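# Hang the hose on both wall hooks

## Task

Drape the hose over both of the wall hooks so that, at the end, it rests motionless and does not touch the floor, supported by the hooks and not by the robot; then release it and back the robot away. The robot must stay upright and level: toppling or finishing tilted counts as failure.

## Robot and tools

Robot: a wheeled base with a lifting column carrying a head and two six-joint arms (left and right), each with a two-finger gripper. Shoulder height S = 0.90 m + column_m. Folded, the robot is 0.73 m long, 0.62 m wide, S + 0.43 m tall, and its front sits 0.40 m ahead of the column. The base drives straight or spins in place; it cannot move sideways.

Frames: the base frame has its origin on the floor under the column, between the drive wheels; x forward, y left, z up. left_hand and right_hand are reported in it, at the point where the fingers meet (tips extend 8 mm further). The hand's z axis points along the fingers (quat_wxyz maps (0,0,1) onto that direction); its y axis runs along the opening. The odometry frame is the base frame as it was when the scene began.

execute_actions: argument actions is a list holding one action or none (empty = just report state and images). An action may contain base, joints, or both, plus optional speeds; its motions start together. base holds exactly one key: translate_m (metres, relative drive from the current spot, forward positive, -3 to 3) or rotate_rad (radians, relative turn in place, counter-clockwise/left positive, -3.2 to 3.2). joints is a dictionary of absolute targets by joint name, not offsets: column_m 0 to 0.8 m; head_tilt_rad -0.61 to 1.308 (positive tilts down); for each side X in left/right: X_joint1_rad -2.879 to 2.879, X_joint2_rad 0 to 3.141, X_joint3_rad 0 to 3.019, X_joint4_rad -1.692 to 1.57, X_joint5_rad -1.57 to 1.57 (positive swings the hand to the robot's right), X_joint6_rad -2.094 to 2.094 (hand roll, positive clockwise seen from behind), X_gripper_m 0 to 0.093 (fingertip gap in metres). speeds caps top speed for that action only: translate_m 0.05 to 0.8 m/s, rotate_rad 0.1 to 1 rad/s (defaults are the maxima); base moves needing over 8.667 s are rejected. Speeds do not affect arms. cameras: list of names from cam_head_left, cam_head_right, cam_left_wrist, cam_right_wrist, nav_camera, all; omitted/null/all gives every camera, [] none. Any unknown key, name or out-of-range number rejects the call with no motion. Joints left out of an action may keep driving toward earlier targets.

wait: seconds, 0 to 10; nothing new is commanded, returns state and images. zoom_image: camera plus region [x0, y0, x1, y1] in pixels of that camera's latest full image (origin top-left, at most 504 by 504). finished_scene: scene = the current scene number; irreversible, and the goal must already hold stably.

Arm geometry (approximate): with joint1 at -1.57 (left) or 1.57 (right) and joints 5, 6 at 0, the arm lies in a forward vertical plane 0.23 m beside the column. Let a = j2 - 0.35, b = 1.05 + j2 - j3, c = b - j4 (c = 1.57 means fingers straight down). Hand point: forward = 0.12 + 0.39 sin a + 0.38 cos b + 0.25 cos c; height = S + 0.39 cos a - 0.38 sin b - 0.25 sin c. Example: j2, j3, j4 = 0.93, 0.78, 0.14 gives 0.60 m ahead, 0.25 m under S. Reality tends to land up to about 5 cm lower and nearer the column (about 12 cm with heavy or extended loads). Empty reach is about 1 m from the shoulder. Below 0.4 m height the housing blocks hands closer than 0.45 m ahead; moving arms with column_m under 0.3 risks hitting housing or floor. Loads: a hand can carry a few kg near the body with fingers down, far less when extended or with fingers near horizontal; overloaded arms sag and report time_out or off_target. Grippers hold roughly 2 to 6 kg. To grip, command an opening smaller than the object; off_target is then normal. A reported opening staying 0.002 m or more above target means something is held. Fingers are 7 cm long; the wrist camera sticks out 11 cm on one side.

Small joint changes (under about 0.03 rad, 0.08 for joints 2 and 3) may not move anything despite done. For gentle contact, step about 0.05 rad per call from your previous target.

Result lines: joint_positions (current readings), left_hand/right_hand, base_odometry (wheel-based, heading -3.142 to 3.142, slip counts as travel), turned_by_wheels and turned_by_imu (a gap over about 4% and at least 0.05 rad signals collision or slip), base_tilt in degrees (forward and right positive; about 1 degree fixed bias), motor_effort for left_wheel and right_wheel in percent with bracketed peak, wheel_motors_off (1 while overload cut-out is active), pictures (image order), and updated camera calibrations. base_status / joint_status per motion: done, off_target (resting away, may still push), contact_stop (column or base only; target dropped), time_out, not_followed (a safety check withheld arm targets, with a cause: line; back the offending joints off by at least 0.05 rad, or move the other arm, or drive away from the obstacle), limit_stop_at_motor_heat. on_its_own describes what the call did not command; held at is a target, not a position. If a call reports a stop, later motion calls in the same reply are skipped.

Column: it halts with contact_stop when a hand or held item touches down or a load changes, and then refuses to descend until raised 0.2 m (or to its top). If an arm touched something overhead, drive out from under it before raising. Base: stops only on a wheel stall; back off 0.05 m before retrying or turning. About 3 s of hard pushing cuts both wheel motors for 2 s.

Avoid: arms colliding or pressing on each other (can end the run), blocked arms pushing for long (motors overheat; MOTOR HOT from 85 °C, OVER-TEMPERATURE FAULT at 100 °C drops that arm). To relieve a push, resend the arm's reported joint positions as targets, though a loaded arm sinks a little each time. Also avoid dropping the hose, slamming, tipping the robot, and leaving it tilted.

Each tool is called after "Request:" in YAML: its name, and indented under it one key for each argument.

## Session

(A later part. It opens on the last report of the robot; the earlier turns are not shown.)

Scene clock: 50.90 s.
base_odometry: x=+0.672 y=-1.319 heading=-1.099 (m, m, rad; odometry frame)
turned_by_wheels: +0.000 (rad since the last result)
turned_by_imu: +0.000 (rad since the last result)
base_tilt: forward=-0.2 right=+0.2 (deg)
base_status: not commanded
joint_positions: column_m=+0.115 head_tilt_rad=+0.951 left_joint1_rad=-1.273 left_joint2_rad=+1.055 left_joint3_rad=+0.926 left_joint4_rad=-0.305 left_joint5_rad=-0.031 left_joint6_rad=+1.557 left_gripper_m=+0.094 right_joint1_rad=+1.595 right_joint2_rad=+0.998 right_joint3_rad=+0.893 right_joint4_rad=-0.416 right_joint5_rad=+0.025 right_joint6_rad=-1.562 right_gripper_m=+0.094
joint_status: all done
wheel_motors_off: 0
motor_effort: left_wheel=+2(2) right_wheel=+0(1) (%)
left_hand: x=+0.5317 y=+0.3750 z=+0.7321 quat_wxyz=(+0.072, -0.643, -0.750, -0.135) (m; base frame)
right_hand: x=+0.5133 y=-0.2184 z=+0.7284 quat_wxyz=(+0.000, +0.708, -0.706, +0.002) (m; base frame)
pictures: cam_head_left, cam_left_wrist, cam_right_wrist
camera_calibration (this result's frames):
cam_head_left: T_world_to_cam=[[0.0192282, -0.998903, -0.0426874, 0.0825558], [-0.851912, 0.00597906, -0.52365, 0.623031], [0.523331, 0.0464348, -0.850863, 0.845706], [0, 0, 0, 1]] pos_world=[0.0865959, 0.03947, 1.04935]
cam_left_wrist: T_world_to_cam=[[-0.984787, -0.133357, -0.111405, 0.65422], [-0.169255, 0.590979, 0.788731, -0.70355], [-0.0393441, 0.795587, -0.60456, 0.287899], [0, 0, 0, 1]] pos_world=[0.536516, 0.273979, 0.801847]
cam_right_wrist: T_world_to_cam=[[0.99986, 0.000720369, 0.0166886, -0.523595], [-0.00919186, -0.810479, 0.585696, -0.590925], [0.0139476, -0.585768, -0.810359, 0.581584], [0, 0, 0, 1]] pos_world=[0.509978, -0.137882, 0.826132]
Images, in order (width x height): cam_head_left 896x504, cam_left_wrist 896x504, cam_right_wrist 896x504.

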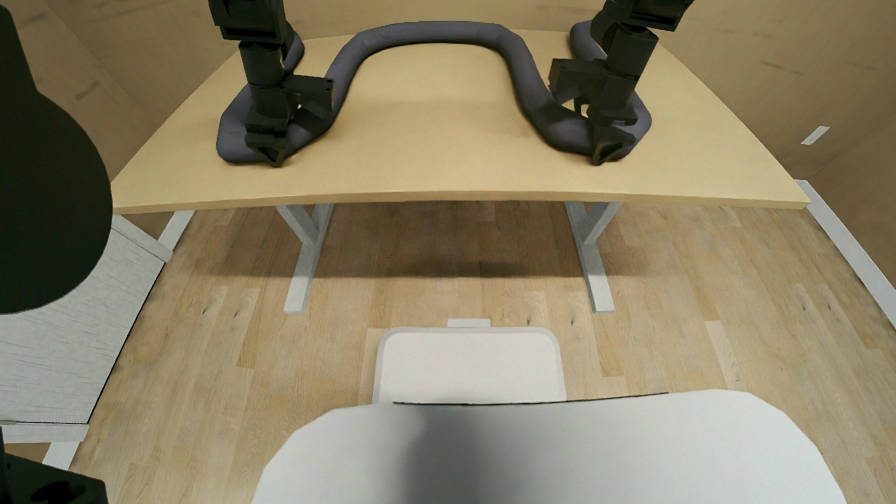

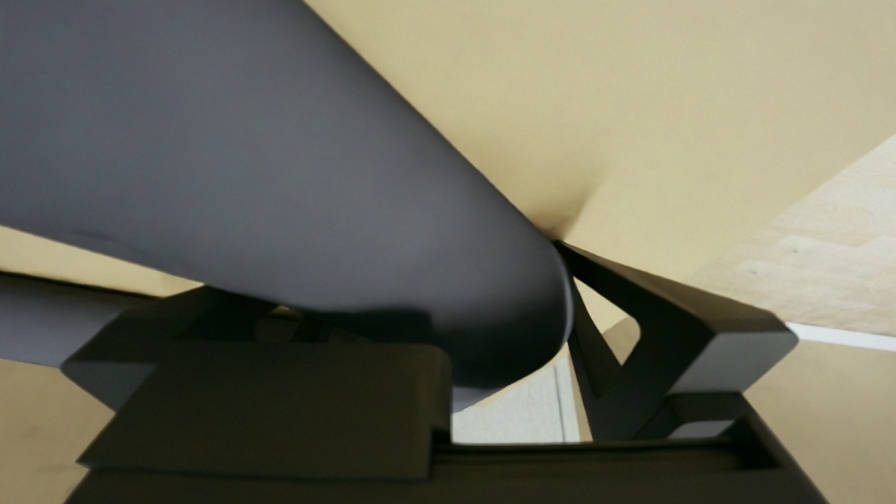

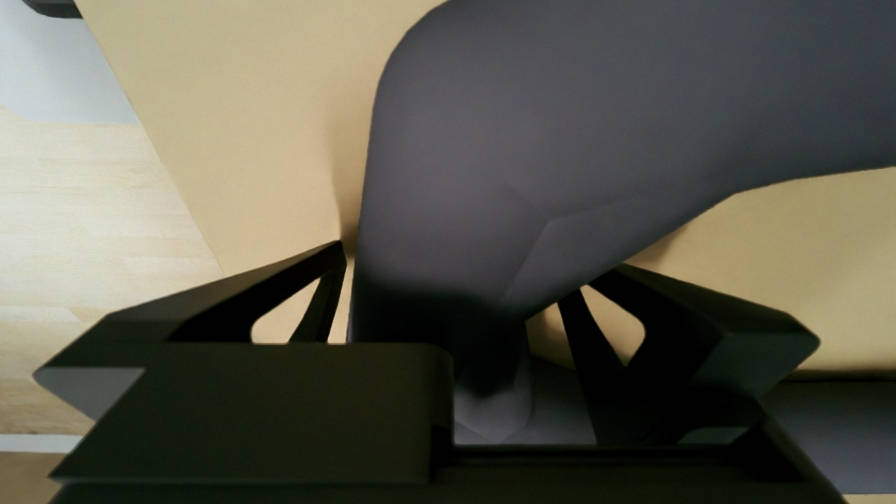

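Request:
execute_actions:
  actions:
    - {"joints":{"left_gripper_m":0.02,"right_gripper_m":0.02}}
  cameras: []

Request:
execute_actions:
  actions:
    - {"joints":{"column_m":0.8,"head_tilt_rad":1.1}}
  cameras: ["cam_head_left","cam_left_wrist","cam_right_wrist"]

Scene clock: 53.67 s.
base_odometry: x=+0.672 y=-1.319 heading=-1.099 (m, m, rad; odometry frame)
turned_by_wheels: +0.000 (rad since the last result)
turned_by_imu: -0.001 (rad since the last result)
base_tilt: forward=-0.2 right=+0.1 (deg)
base_status: not commanded
joint_positions: column_m=+0.115 head_tilt_rad=+0.951 left_joint1_rad=-1.270 left_joint2_rad=+1.056 left_joint3_rad=+0.926 left_joint4_rad=-0.301 left_joint5_rad=-0.029 left_joint6_rad=+1.548 left_gripper_m=+0.067 right_joint1_rad=+1.595 right_joint2_rad=+0.998 right_joint3_rad=+0.891 right_joint4_rad=-0.418 right_joint5_rad=+0.025 right_joint6_rad=-1.560 right_gripper_m=+0.064
joint_status: left_gripper_m off_target (ended at +0.067, target +0.020); right_gripper_m off_target (ended at +0.064, target +0.020)
wheel_motors_off: 0
motor_effort: left_wheel=+1(2) right_wheel=+0(1) (%)
left_hand: x=+0.5321 y=+0.3764 z=+0.7320 quat_wxyz=(+0.071, -0.639, -0.754, -0.137) (m; base frame)
right_hand: x=+0.5112 y=-0.2185 z=+0.7280 quat_wxyz=(+0.002, +0.708, -0.706, +0.001) (m; base frame)
pictures: none
No camera images: the call's "cameras" was empty. Leave "cameras" out to get every camera's image.

Scene clock: 63.13 s.
base_odometry: x=+0.672 y=-1.319 heading=-1.099 (m, m, rad; odometry frame)
turned_by_wheels: +0.000 (rad since the last result)
turned_by_imu: -0.003 (rad since the last result)
base_tilt: forward=-0.2 right=+0.2 (deg)
base_status: not commanded
joint_positions: column_m=+0.798 head_tilt_rad=+1.099 left_joint1_rad=-1.292 left_joint2_rad=+1.106 left_joint3_rad=+0.919 left_joint4_rad=-0.292 left_joint5_rad=-0.014 left_joint6_rad=+1.577 left_gripper_m=+0.067 right_joint1_rad=+1.595 right_joint2_rad=+1.016 right_joint3_rad=+0.889 right_joint4_rad=-0.418 right_joint5_rad=+0.025 right_joint6_rad=-1.565 right_gripper_m=+0.064
joint_status: all done
joint sent to its limit — the command would take column_m past its upper limit, so that joint was sent only as far as its limit.
wheel_motors_off: 0
motor_effort: left_wheel=+1(2) right_wheel=+0(0) (%)
left_hand: x=+0.5157 y=+0.3665 z=+1.3900 quat_wxyz=(+0.077, -0.654, -0.745, -0.106) (m; base frame)
right_hand: x=+0.5051 y=-0.2184 z=+1.4035 quat_wxyz=(+0.009, +0.710, -0.705, -0.006) (m; base frame)
pictures: cam_head_left, cam_left_wrist, cam_right_wrist
camera_calibration (this result's frames):
cam_head_left: T_world_to_cam=[[0.0127542, -0.998903, -0.0450474, 0.116226], [-0.919547, 0.00597906, -0.392934, 0.750689], [0.392772, 0.0464348, -0.918463, 1.55358], [0, 0, 0, 1]] pos_world=[0.0786097, 0.03947, 1.72711]
cam_left_wrist: T_world_to_cam=[[-0.991056, -0.119339, -0.0597131, 0.63681], [-0.121578, 0.623017, 0.772702, -1.23411], [-0.055011, 0.773051, -0.631954, 0.746163], [0, 0, 0, 1]] pos_world=[0.522121, 0.268046, 1.46317]
cam_right_wrist: T_world_to_cam=[[0.999961, 0.00429324, -0.00772766, -0.491685], [0.00800851, -0.8101, 0.586238, -0.995775], [-0.00374332, -0.586277, -0.810102, 1.13723], [0, 0, 0, 1]] pos_world=[0.503897, -0.137834, 1.50123]
Images, in order (width x height): cam_head_left 896x504, cam_left_wrist 896x504, cam_right_wrist 896x504.

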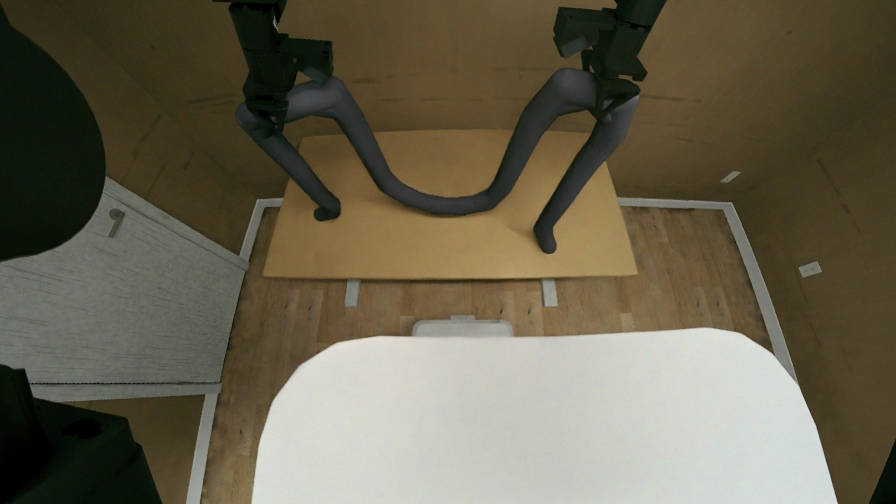

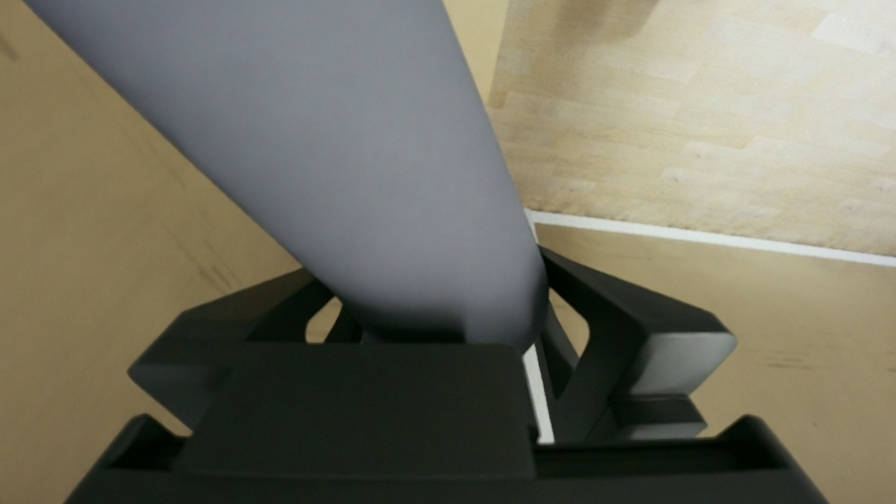

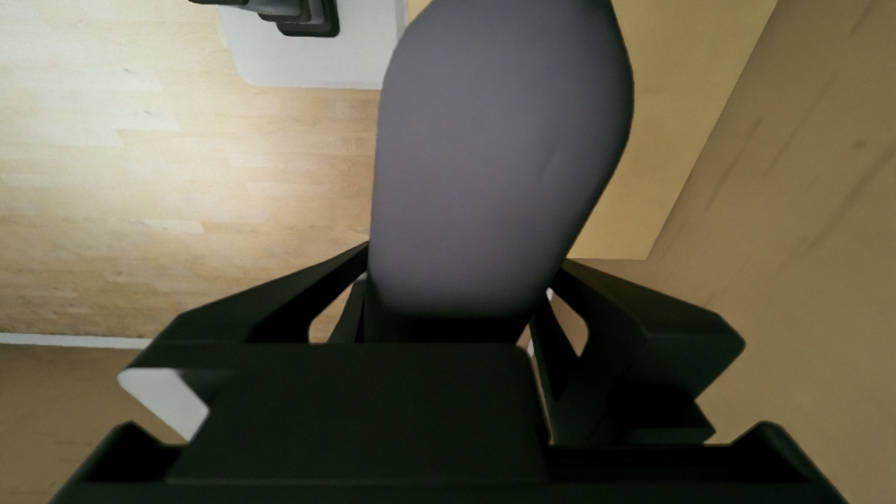

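Request:
execute_actions:
  actions:
    - {"base":{"translate_m":-0.98},"speeds":{"translate_m":0.4},"joints":{"left_joint1_rad":-1.15,"right_joint1_rad":1.15}}
  cameras: []

Request:
execute_actions:
  actions:
    - {"base":{"rotate_rad":-1.6},"speeds":{"rotate_rad":0.6},"joints":{"column_m":0.55,"head_tilt_rad":0.6}}
  cameras: []

Request:
execute_actions:
  actions:
    - {"base":{"translate_m":1.0},"speeds":{"translate_m":0.5}}
  cameras: ["cam_head_left","cam_head_right","nav_camera"]

Scene clock: 72.93 s.
base_odometry: x=+0.226 y=-0.446 heading=-1.098 (m, m, rad; odometry frame)
turned_by_wheels: +0.001 (rad since the last result)
turned_by_imu: -0.002 (rad since the last result)
base_tilt: forward=-0.3 right=+0.2 (deg)
base_status: done
joint_positions: column_m=+0.798 head_tilt_rad=+1.099 left_joint1_rad=-1.164 left_joint2_rad=+1.110 left_joint3_rad=+0.910 left_joint4_rad=-0.296 left_joint5_rad=-0.004 left_joint6_rad=+1.586 left_gripper_m=+0.066 right_joint1_rad=+1.166 right_joint2_rad=+1.020 right_joint3_rad=+0.880 right_joint4_rad=-0.418 right_joint5_rad=+0.015 right_joint6_rad=-1.573 right_gripper_m=+0.062
joint_status: all done
wheel_motors_off: 0
motor_effort: left_wheel=+1(44) right_wheel=-1(35) (%)
left_hand: x=+0.4979 y=+0.4249 z=+1.4056 quat_wxyz=(+0.117, -0.628, -0.757, -0.135) (m; base frame)
right_hand: x=+0.4790 y=-0.4122 z=+1.4345 quat_wxyz=(+0.140, +0.619, -0.764, +0.114) (m; base frame)
pictures: none
No camera images: the call's "cameras" was empty. Leave "cameras" out to get every camera's image.

Scene clock: 76.67 s.
base_odometry: x=+0.226 y=-0.446 heading=-2.698 (m, m, rad; odometry frame)
turned_by_wheels: -1.600 (rad since the last result)
turned_by_imu: -1.561 (rad since the last result)
base_tilt: forward=-0.2 right=+0.2 (deg)
base_status: done
joint_positions: column_m=+0.550 head_tilt_rad=+0.618 left_joint1_rad=-1.170 left_joint2_rad=+1.112 left_joint3_rad=+0.910 left_joint4_rad=-0.296 left_joint5_rad=-0.001 left_joint6_rad=+1.586 left_gripper_m=+0.066 right_joint1_rad=+1.166 right_joint2_rad=+1.022 right_joint3_rad=+0.880 right_joint4_rad=-0.418 right_joint5_rad=+0.015 right_joint6_rad=-1.574 right_gripper_m=+0.062
joint_status: all done
wheel_motors_off: 0
motor_effort: left_wheel=+3(56) right_wheel=-2(40) (%)
left_hand: x=+0.4979 y=+0.4219 z=+1.1560 quat_wxyz=(+0.115, -0.630, -0.757, -0.131) (m; base frame)
right_hand: x=+0.4786 y=-0.4123 z=+1.1863 quat_wxyz=(+0.140, +0.620, -0.764, +0.114) (m; base frame)
pictures: none
No camera images: the call's "cameras" was empty. Leave "cameras" out to get every camera's image.

Scene clock: 80.27 s.
base_odometry: x=-0.677 y=-0.875 heading=-2.699 (m, m, rad; odometry frame)
turned_by_wheels: -0.001 (rad since the last result)
turned_by_imu: -0.002 (rad since the last result)
base_tilt: forward=-0.3 right=+0.2 (deg)
base_status: done
joint_positions: column_m=+0.550 head_tilt_rad=+0.617 left_joint1_rad=-1.170 left_joint2_rad=+1.112 left_joint3_rad=+0.909 left_joint4_rad=-0.296 left_joint5_rad=-0.003 left_joint6_rad=+1.586 left_gripper_m=+0.066 right_joint1_rad=+1.166 right_joint2_rad=+1.022 right_joint3_rad=+0.880 right_joint4_rad=-0.420 right_joint5_rad=+0.015 right_joint6_rad=-1.575 right_gripper_m=+0.062
joint_status: not commanded
wheel_motors_off: 0
motor_effort: left_wheel=-1(52) right_wheel=+2(59) (%)
left_hand: x=+0.4970 y=+0.4221 z=+1.1558 quat_wxyz=(+0.116, -0.630, -0.757, -0.131) (m; base frame)
right_hand: x=+0.4780 y=-0.4123 z=+1.1861 quat_wxyz=(+0.141, +0.620, -0.764, +0.113) (m; base frame)
pictures: cam_head_left, cam_head_right, nav_camera
camera_calibration (this result's frames):
cam_head_left: T_world_to_cam=[[0.0321684, -0.998903, -0.0340166, 0.0871571], [-0.632969, 0.00597906, -0.774154, 1.22462], [0.773509, 0.0464348, -0.632082, 0.867227], [0, 0, 0, 1]] pos_world=[0.101534, 0.03947, 1.49917]
cam_head_right: T_world_to_cam=[[0.0183941, -0.999812, -0.00618751, -0.050688], [-0.627391, -0.00672352, -0.778675, 1.22597], [0.778487, 0.018205, -0.627397, 0.856187], [0, 0, 0, 1]] pos_world=[0.103566, -0.0580225, 1.49149]
Images, in order (width x height): cam_head_left 896x504, cam_head_right 896x504, nav_camera 896x504.

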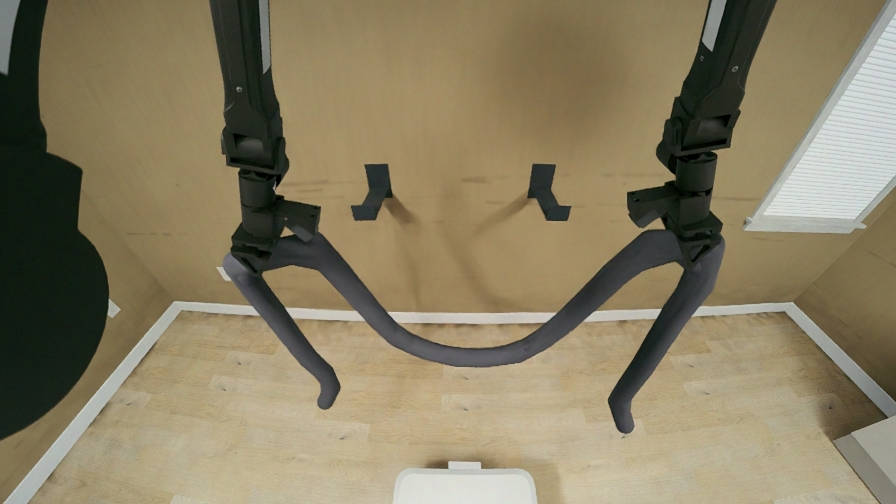

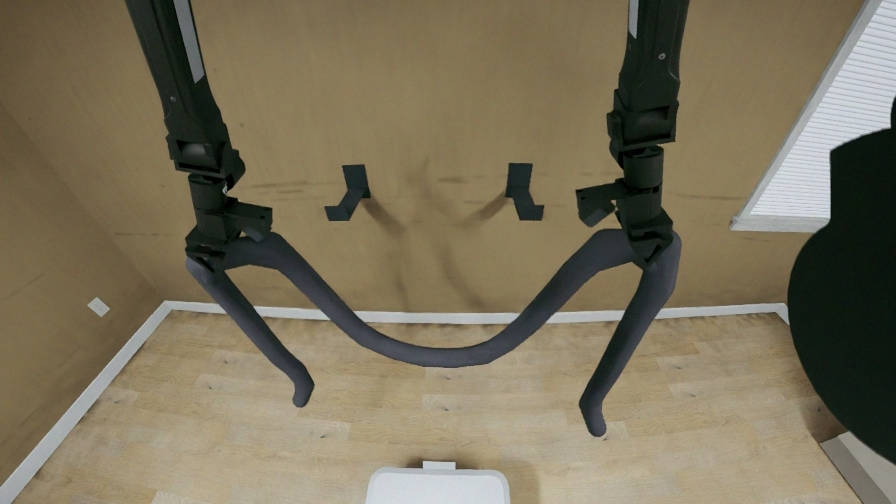

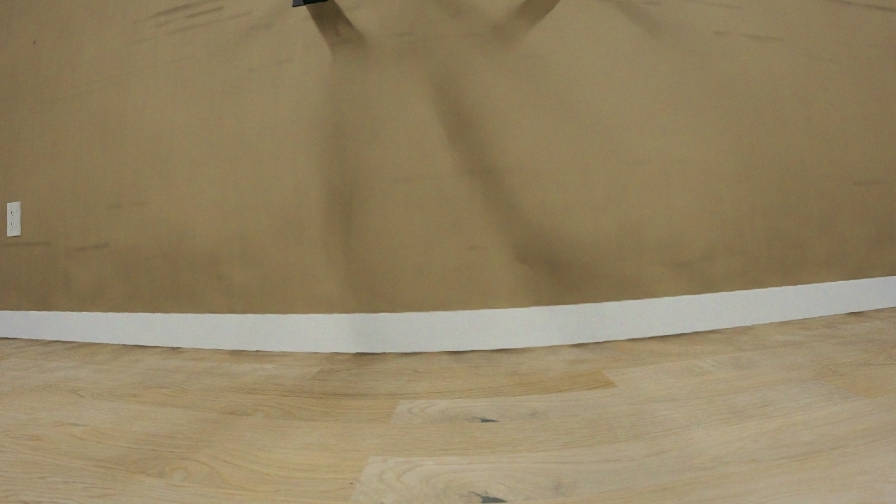

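Request:
execute_actions:
  actions:
    - {"base":{"translate_m":0.57},"speeds":{"translate_m":0.25},"joints":{"left_joint1_rad":-1.07,"right_joint1_rad":1.22,"column_m":0.58,"head_tilt_rad":0.95}}
  cameras: ["cam_head_left","cam_head_right","cam_left_wrist","cam_right_wrist"]

Scene clock: 88.10 s.
base_odometry: x=-1.192 y=-1.119 heading=-2.699 (m, m, rad; odometry frame)
turned_by_wheels: -0.001 (rad since the last result)
turned_by_imu: -0.003 (rad since the last result)
base_tilt: forward=-0.2 right=+0.1 (deg)
base_status: done
joint_positions: column_m=+0.580 head_tilt_rad=+0.951 left_joint1_rad=-1.087 left_joint2_rad=+1.118 left_joint3_rad=+0.902 left_joint4_rad=-0.305 left_joint5_rad=+0.002 left_joint6_rad=+1.593 left_gripper_m=+0.063 right_joint1_rad=+1.227 right_joint2_rad=+1.022 right_joint3_rad=+0.879 right_joint4_rad=-0.420 right_joint5_rad=+0.016 right_joint6_rad=-1.575 right_gripper_m=+0.062
joint_status: all done
wheel_motors_off: 0
motor_effort: left_wheel=-1(30) right_wheel=+2(38) (%)
left_hand: x=+0.4797 y=+0.4586 z=+1.1978 quat_wxyz=(+0.147, -0.611, -0.764, -0.146) (m; base frame)
right_hand: x=+0.4826 y=-0.3857 z=+1.2066 quat_wxyz=(+0.123, +0.635, -0.757, +0.095) (m; base frame)
pictures: cam_head_left, cam_head_right, cam_left_wrist, cam_right_wrist
camera_calibration (this result's frames):
cam_head_left: T_world_to_cam=[[0.0192618, -0.998903, -0.0426723, 0.102374], [-0.851501, 0.00597906, -0.524319, 0.867478], [0.523999, 0.0464348, -0.850452, 1.24055], [0, 0, 0, 1]] pos_world=[0.0866365, 0.03947, 1.51423]
cam_head_right: T_world_to_cam=[[0.0153555, -0.999812, -0.0118675, -0.0414565], [-0.84771, -0.00672352, -0.530417, 0.871524], [0.530237, 0.018205, -0.847654, 1.23227], [0, 0, 0, 1]] pos_world=[0.0860434, -0.0580225, 1.50631]
cam_left_wrist: T_world_to_cam=[[-0.976816, -0.209358, -0.0447276, 0.617182], [-0.143252, 0.483944, 0.863294, -1.18174], [-0.159092, 0.849686, -0.502715, 0.4115], [0, 0, 0, 1]] pos_world=[0.499052, 0.351463, 1.25466]
cam_right_wrist: T_world_to_cam=[[0.984732, -0.174074, 0.000410656, -0.541279], [-0.103881, -0.585757, 0.803802, -1.13768], [-0.139681, -0.791572, -0.594897, 0.606359], [0, 0, 0, 1]] pos_world=[0.499528, -0.280652, 1.27542]
Images, in order (width x height): cam_head_left 896x504, cam_head_right 896x504, cam_left_wrist 896x504, cam_right_wrist 896x504.

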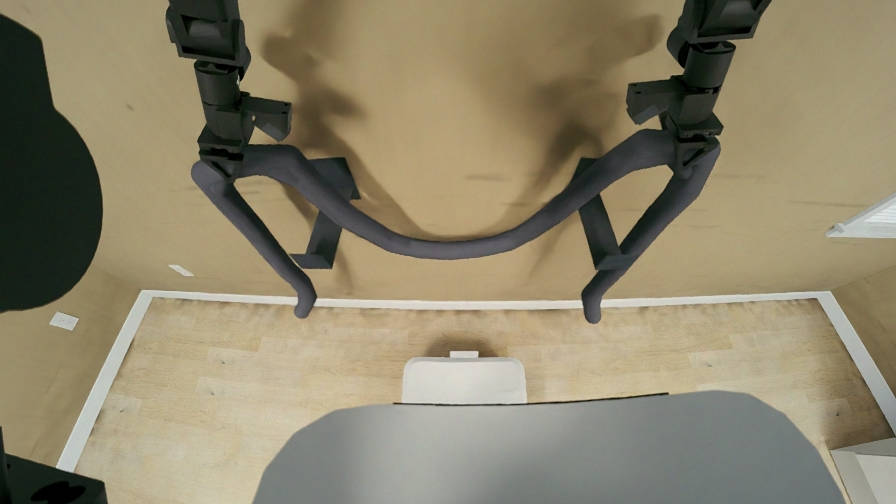

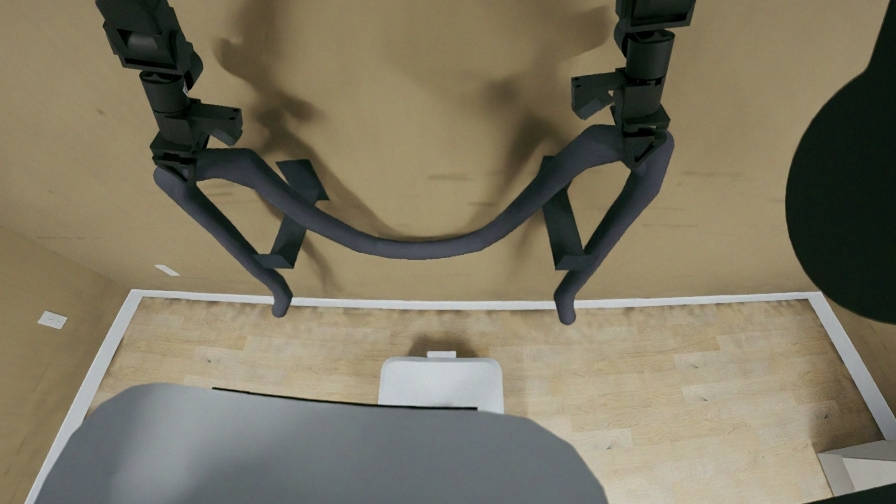

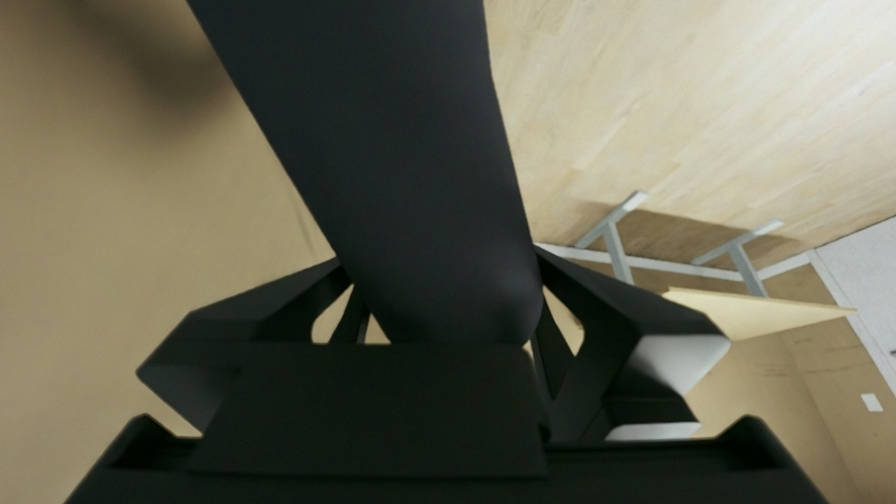

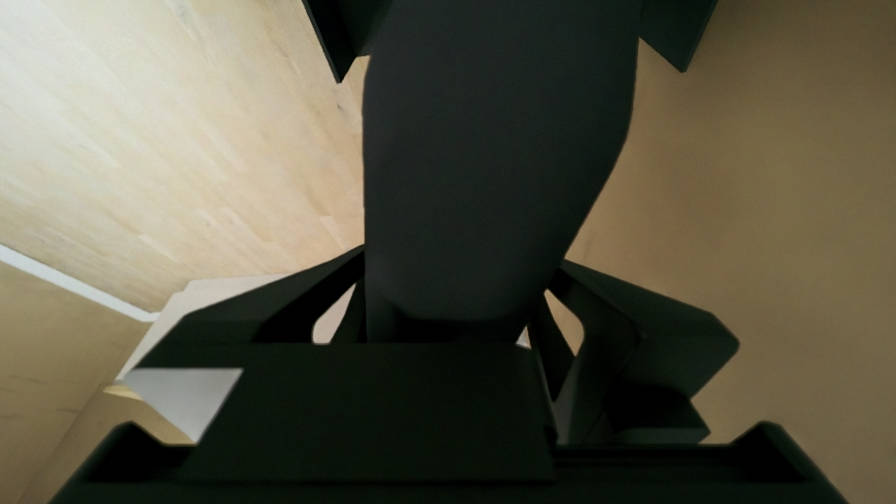

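Request:
execute_actions:
  actions:
    - {"joints":{"left_joint1_rad":-1.16,"column_m":0.42}}
  cameras: ["cam_head_left","cam_left_wrist","cam_right_wrist"]

Scene clock: 92.33 s.
base_odometry: x=-1.192 y=-1.119 heading=-2.699 (m, m, rad; odometry frame)
turned_by_wheels: +0.000 (rad since the last result)
turned_by_imu: -0.001 (rad since the last result)
base_tilt: forward=-0.3 right=+0.1 (deg)
base_status: not commanded
joint_positions: column_m=+0.420 head_tilt_rad=+0.951 left_joint1_rad=-1.186 left_joint2_rad=+1.118 left_joint3_rad=+0.903 left_joint4_rad=-0.305 left_joint5_rad=+0.004 left_joint6_rad=+1.592 left_gripper_m=+0.063 right_joint1_rad=+1.227 right_joint2_rad=+1.022 right_joint3_rad=+0.879 right_joint4_rad=-0.420 right_joint5_rad=+0.015 right_joint6_rad=-1.576 right_gripper_m=+0.061
joint_status: all done
wheel_motors_off: 0
motor_effort: left_wheel=-3(2) right_wheel=+2(2) (%)
left_hand: x=+0.4912 y=+0.4130 z=+1.0198 quat_wxyz=(+0.116, -0.635, -0.755, -0.116) (m; base frame)
right_hand: x=+0.4826 y=-0.3855 z=+1.0467 quat_wxyz=(+0.123, +0.635, -0.757, +0.094) (m; base frame)
pictures: cam_head_left, cam_left_wrist, cam_right_wrist
camera_calibration (this result's frames):
cam_head_left: T_world_to_cam=[[0.0192604, -0.998903, -0.0426729, 0.0955525], [-0.851517, 0.00597906, -0.524292, 0.783614], [0.523972, 0.0464348, -0.850469, 1.10461], [0, 0, 0, 1]] pos_world=[0.0866349, 0.03947, 1.35436]
cam_left_wrist: T_world_to_cam=[[-0.985959, -0.164184, -0.03048, 0.582183], [-0.119163, 0.563885, 0.817211, -1.00224], [-0.116986, 0.809368, -0.575532, 0.432858], [0, 0, 0, 1]] pos_world=[0.505218, 0.31039, 1.08591]
cam_right_wrist: T_world_to_cam=[[0.984793, -0.173731, 0.000300507, -0.540995], [-0.10375, -0.586718, 0.803117, -1.00873], [-0.13935, -0.790936, -0.595821, 0.512417], [0, 0, 0, 1]] pos_world=[0.499518, -0.280541, 1.1156]
Images, in order (width x height): cam_head_left 896x504, cam_left_wrist 896x504, cam_right_wrist 896x504.

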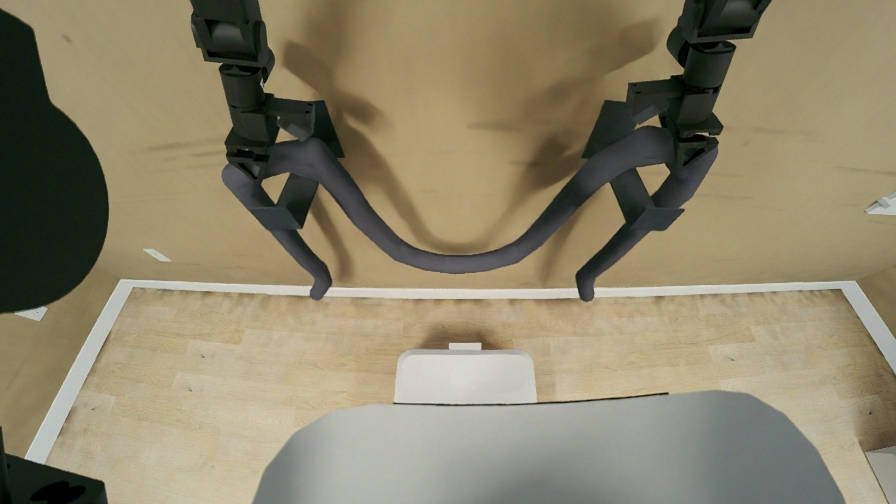

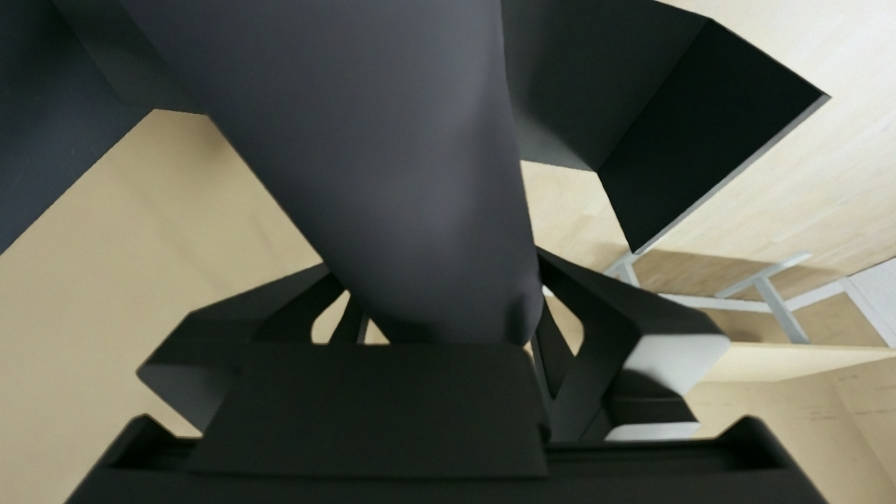

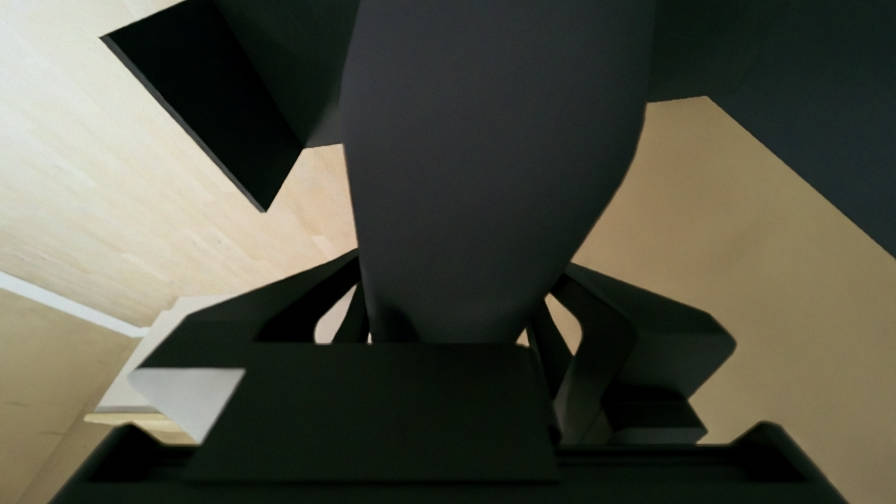

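Request:
execute_actions:
  actions:
    - {"joints":{"column_m":0.39}}
  cameras: []

Request:
execute_actions:
  actions:
    - {"joints":{"left_gripper_m":0.093,"right_gripper_m":0.093}}
  cameras: []

Request:
execute_actions:
  actions:
    - {"joints":{"column_m":0.52}}
  cameras: ["cam_head_left"]

Scene clock: 96.07 s.
base_odometry: x=-1.192 y=-1.119 heading=-2.699 (m, m, rad; odometry frame)
turned_by_wheels: +0.000 (rad since the last result)
turned_by_imu: -0.001 (rad since the last result)
base_tilt: forward=-0.2 right=+0.1 (deg)
base_status: not commanded
joint_positions: column_m=+0.390 head_tilt_rad=+0.951 left_joint1_rad=-1.186 left_joint2_rad=+1.118 left_joint3_rad=+0.903 left_joint4_rad=-0.305 left_joint5_rad=+0.005 left_joint6_rad=+1.592 left_gripper_m=+0.063 right_joint1_rad=+1.227 right_joint2_rad=+1.022 right_joint3_rad=+0.879 right_joint4_rad=-0.420 right_joint5_rad=+0.015 right_joint6_rad=-1.576 right_gripper_m=+0.060
joint_status: all done
wheel_motors_off: 0
motor_effort: left_wheel=-3(2) right_wheel=+2(3) (%)
left_hand: x=+0.4912 y=+0.4128 z=+0.9897 quat_wxyz=(+0.115, -0.635, -0.755, -0.116) (m; base frame)
right_hand: x=+0.4826 y=-0.3855 z=+1.0167 quat_wxyz=(+0.123, +0.635, -0.757, +0.094) (m; base frame)
pictures: none
No camera images: the call's "cameras" was empty. Leave "cameras" out to get every camera's image.

Scene clock: 96.87 s.
base_odometry: x=-1.192 y=-1.119 heading=-2.699 (m, m, rad; odometry frame)
turned_by_wheels: +0.000 (rad since the last result)
turned_by_imu: +0.000 (rad since the last result)
base_tilt: forward=-0.3 right=+0.1 (deg)
base_status: not commanded
joint_positions: column_m=+0.390 head_tilt_rad=+0.951 left_joint1_rad=-1.164 left_joint2_rad=+1.100 left_joint3_rad=+0.916 left_joint4_rad=-0.301 left_joint5_rad=-0.014 left_joint6_rad=+1.583 left_gripper_m=+0.093 right_joint1_rad=+1.227 right_joint2_rad=+1.012 right_joint3_rad=+0.882 right_joint4_rad=-0.420 right_joint5_rad=+0.022 right_joint6_rad=-1.576 right_gripper_m=+0.093
joint_status: all done
wheel_motors_off: 0
motor_effort: left_wheel=+0(2) right_wheel=+2(2) (%)
left_hand: x=+0.5029 y=+0.4259 z=+1.0029 quat_wxyz=(+0.118, -0.627, -0.757, -0.142) (m; base frame)
right_hand: x=+0.4874 y=-0.3864 z=+1.0211 quat_wxyz=(+0.122, +0.636, -0.756, +0.102) (m; base frame)
pictures: none
No camera images: the call's "cameras" was empty. Leave "cameras" out to get every camera's image.

Scene clock: 99.13 s.
base_odometry: x=-1.192 y=-1.119 heading=-2.699 (m, m, rad; odometry frame)
turned_by_wheels: +0.000 (rad since the last result)
turned_by_imu: -0.001 (rad since the last result)
base_tilt: forward=-0.2 right=+0.2 (deg)
base_status: not commanded
joint_positions: column_m=+0.520 head_tilt_rad=+0.951 left_joint1_rad=-1.164 left_joint2_rad=+1.100 left_joint3_rad=+0.916 left_joint4_rad=-0.301 left_joint5_rad=-0.014 left_joint6_rad=+1.583 left_gripper_m=+0.093 right_joint1_rad=+1.227 right_joint2_rad=+1.011 right_joint3_rad=+0.882 right_joint4_rad=-0.420 right_joint5_rad=+0.023 right_joint6_rad=-1.576 right_gripper_m=+0.093
joint_status: all done
wheel_motors_off: 0
motor_effort: left_wheel=+1(2) right_wheel=+3(3) (%)
left_hand: x=+0.5030 y=+0.4259 z=+1.1330 quat_wxyz=(+0.118, -0.627, -0.757, -0.142) (m; base frame)
right_hand: x=+0.4878 y=-0.3863 z=+1.1516 quat_wxyz=(+0.121, +0.636, -0.755, +0.102) (m; base frame)
pictures: cam_head_left
camera_calibration (this result's frames):
cam_head_left: T_world_to_cam=[[0.0192574, -0.998903, -0.0426742, 0.099817], [-0.851554, 0.00597906, -0.524232, 0.835895], [0.523913, 0.0464348, -0.850505, 1.18962], [0, 0, 0, 1]] pos_world=[0.0866312, 0.03947, 1.45424]
Images, in order (width x height): cam_head_left 896x504.

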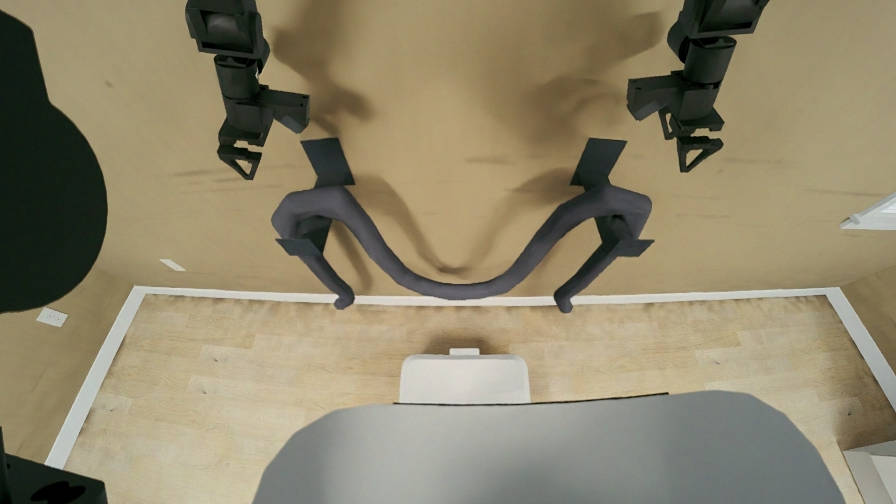

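Request:
execute_actions:
  actions:
    - {"base":{"translate_m":-0.8},"joints":{"head_tilt_rad":0.6}}
  cameras: []

Request:
wait:
  seconds: 5

Scene clock: 104.00 s.
base_odometry: x=-0.469 y=-0.777 heading=-2.701 (m, m, rad; odometry frame)
turned_by_wheels: -0.001 (rad since the last result)
turned_by_imu: -0.003 (rad since the last result)
base_tilt: forward=-0.3 right=+0.2 (deg)
base_status: done
joint_positions: column_m=+0.520 head_tilt_rad=+0.617 left_joint1_rad=-1.163 left_joint2_rad=+1.098 left_joint3_rad=+0.918 left_joint4_rad=-0.300 left_joint5_rad=-0.014 left_joint6_rad=+1.582 left_gripper_m=+0.093 right_joint1_rad=+1.227 right_joint2_rad=+1.008 right_joint3_rad=+0.888 right_joint4_rad=-0.420 right_joint5_rad=+0.023 right_joint6_rad=-1.576 right_gripper_m=+0.093
joint_status: all done
wheel_motors_off: 0
motor_effort: left_wheel=-1(52) right_wheel=+1(58) (%)
left_hand: x=+0.5054 y=+0.4264 z=+1.1344 quat_wxyz=(+0.116, -0.627, -0.757, -0.144) (m; base frame)
right_hand: x=+0.4919 y=-0.3865 z=+1.1535 quat_wxyz=(+0.119, +0.636, -0.755, +0.106) (m; base frame)
pictures: none
No camera images: the call's "cameras" was empty. Leave "cameras" out to get every camera's image.

Scene clock: 109.00 s.
base_odometry: x=-0.469 y=-0.777 heading=-2.701 (m, m, rad; odometry frame)
turned_by_wheels: +0.000 (rad since the last result)
turned_by_imu: -0.001 (rad since the last result)
base_tilt: forward=-0.2 right=+0.2 (deg)
base_status: done
joint_positions: column_m=+0.520 head_tilt_rad=+0.617 left_joint1_rad=-1.163 left_joint2_rad=+1.098 left_joint3_rad=+0.918 left_joint4_rad=-0.300 left_joint5_rad=-0.014 left_joint6_rad=+1.582 left_gripper_m=+0.093 right_joint1_rad=+1.227 right_joint2_rad=+1.008 right_joint3_rad=+0.888 right_joint4_rad=-0.420 right_joint5_rad=+0.023 right_joint6_rad=-1.576 right_gripper_m=+0.093
joint_status: all done
wheel_motors_off: 0
motor_effort: left_wheel=+0(52) right_wheel=+1(58) (%)
left_hand: x=+0.5054 y=+0.4264 z=+1.1344 quat_wxyz=(+0.116, -0.627, -0.757, -0.144) (m; base frame)
right_hand: x=+0.4919 y=-0.3865 z=+1.1535 quat_wxyz=(+0.119, +0.636, -0.755, +0.106) (m; base frame)
wait: 5.00 s; at rest by 0.27 s
pictures: cam_head_left, cam_head_right, cam_left_wrist, cam_right_wrist, nav_camera
camera_calibration (this result's frames):
cam_head_left: T_world_to_cam=[[0.0321658, -0.998903, -0.0340191, 0.0861376], [-0.633028, 0.00597906, -0.774106, 1.20126], [0.773461, 0.0464348, -0.632141, 0.848302], [0, 0, 0, 1]] pos_world=[0.101532, 0.03947, 1.46908]
cam_head_right: T_world_to_cam=[[0.0183937, -0.999812, -0.00618892, -0.050872], [-0.627451, -0.00672352, -0.778627, 1.20248], [0.778439, 0.018205, -0.627456, 0.837404], [0, 0, 0, 1]] pos_world=[0.103563, -0.0580225, 1.4614]
cam_left_wrist: T_world_to_cam=[[-0.98268, -0.16972, -0.0743947, 0.652409], [-0.154127, 0.525682, 0.836603, -1.08978], [-0.10288, 0.833579, -0.542735, 0.434937], [0, 0, 0, 1]] pos_world=[0.517892, 0.321047, 1.1963]
cam_right_wrist: T_world_to_cam=[[0.985707, -0.16701, 0.0221417, -0.573343], [-0.116029, -0.577694, 0.807965, -1.09024], [-0.122147, -0.798985, -0.588815, 0.556885], [0, 0, 0, 1]] pos_world=[0.50667, -0.280637, 1.22147]
Images, in order (width x height): cam_head_left 896x504, cam_head_right 896x504, cam_left_wrist 896x504, cam_right_wrist 896x504, nav_camera 896x504.

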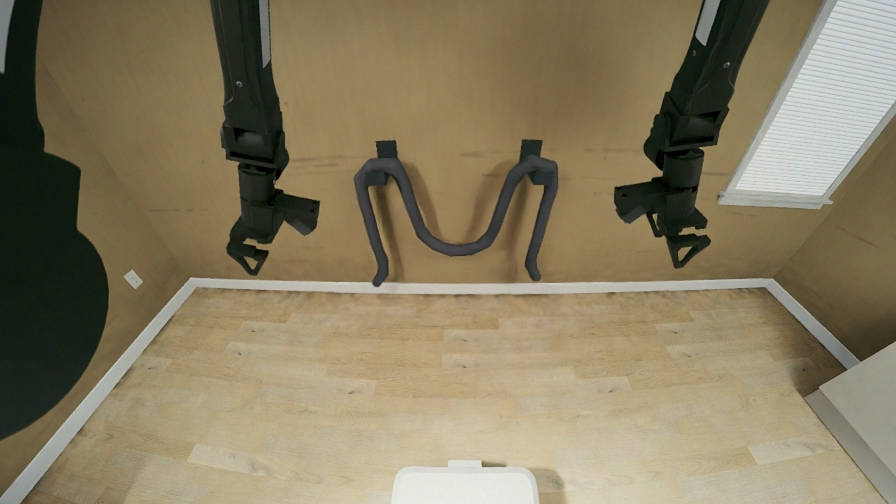

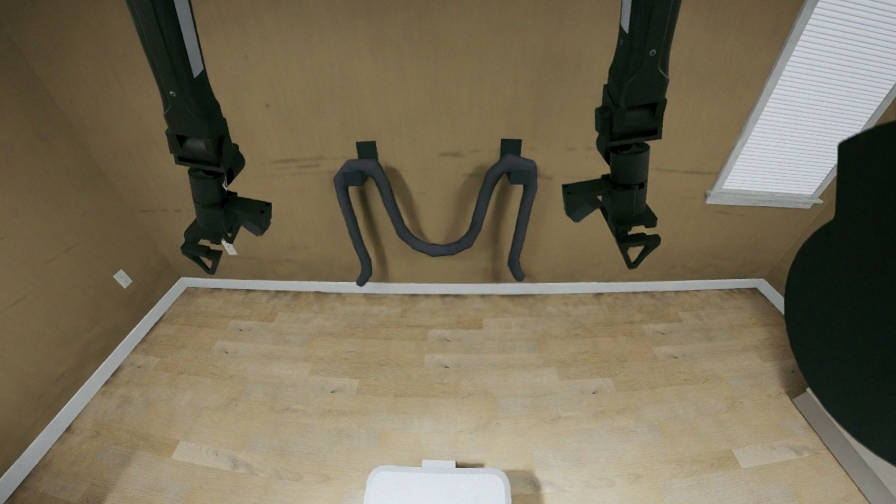

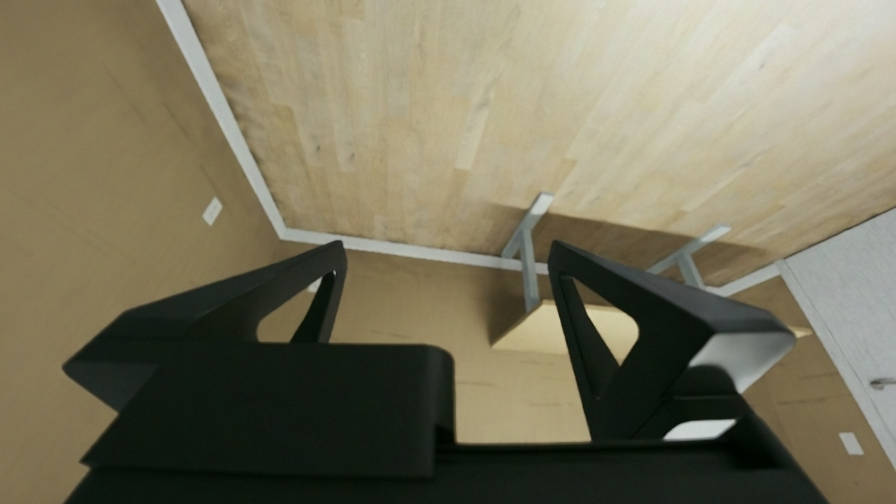

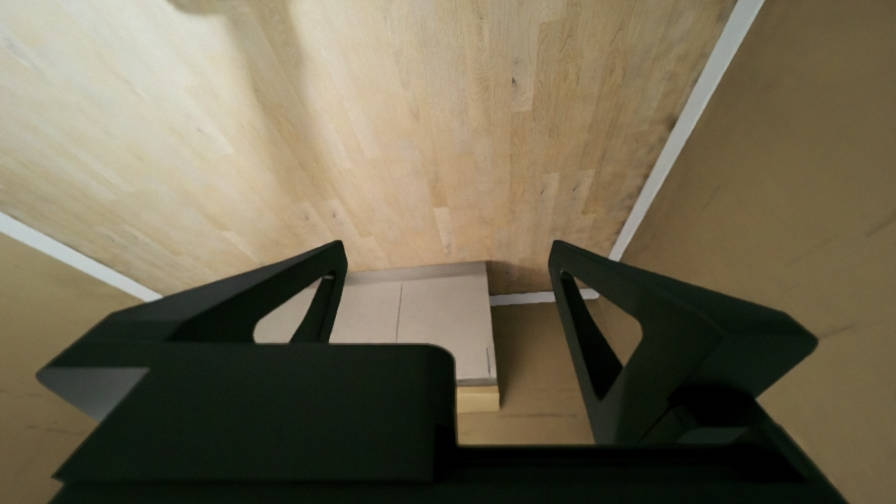

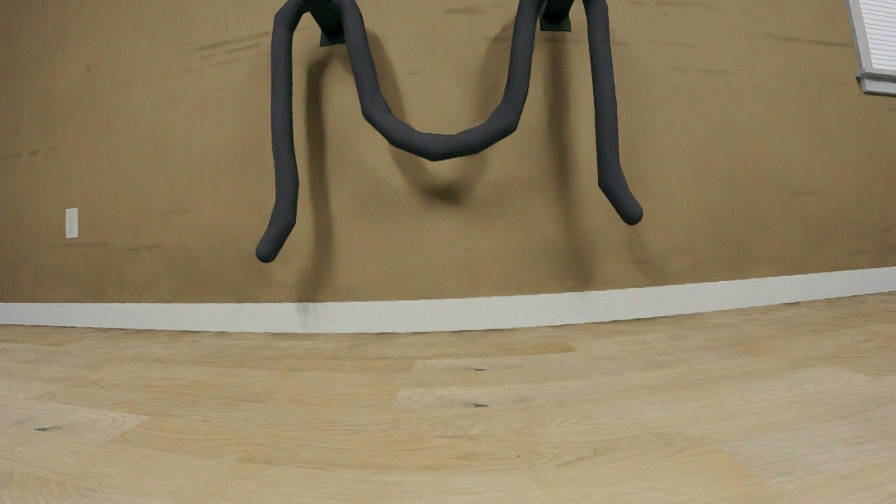

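Request:
finished_scene:
  scene: 1

The scene is finished: the task was done.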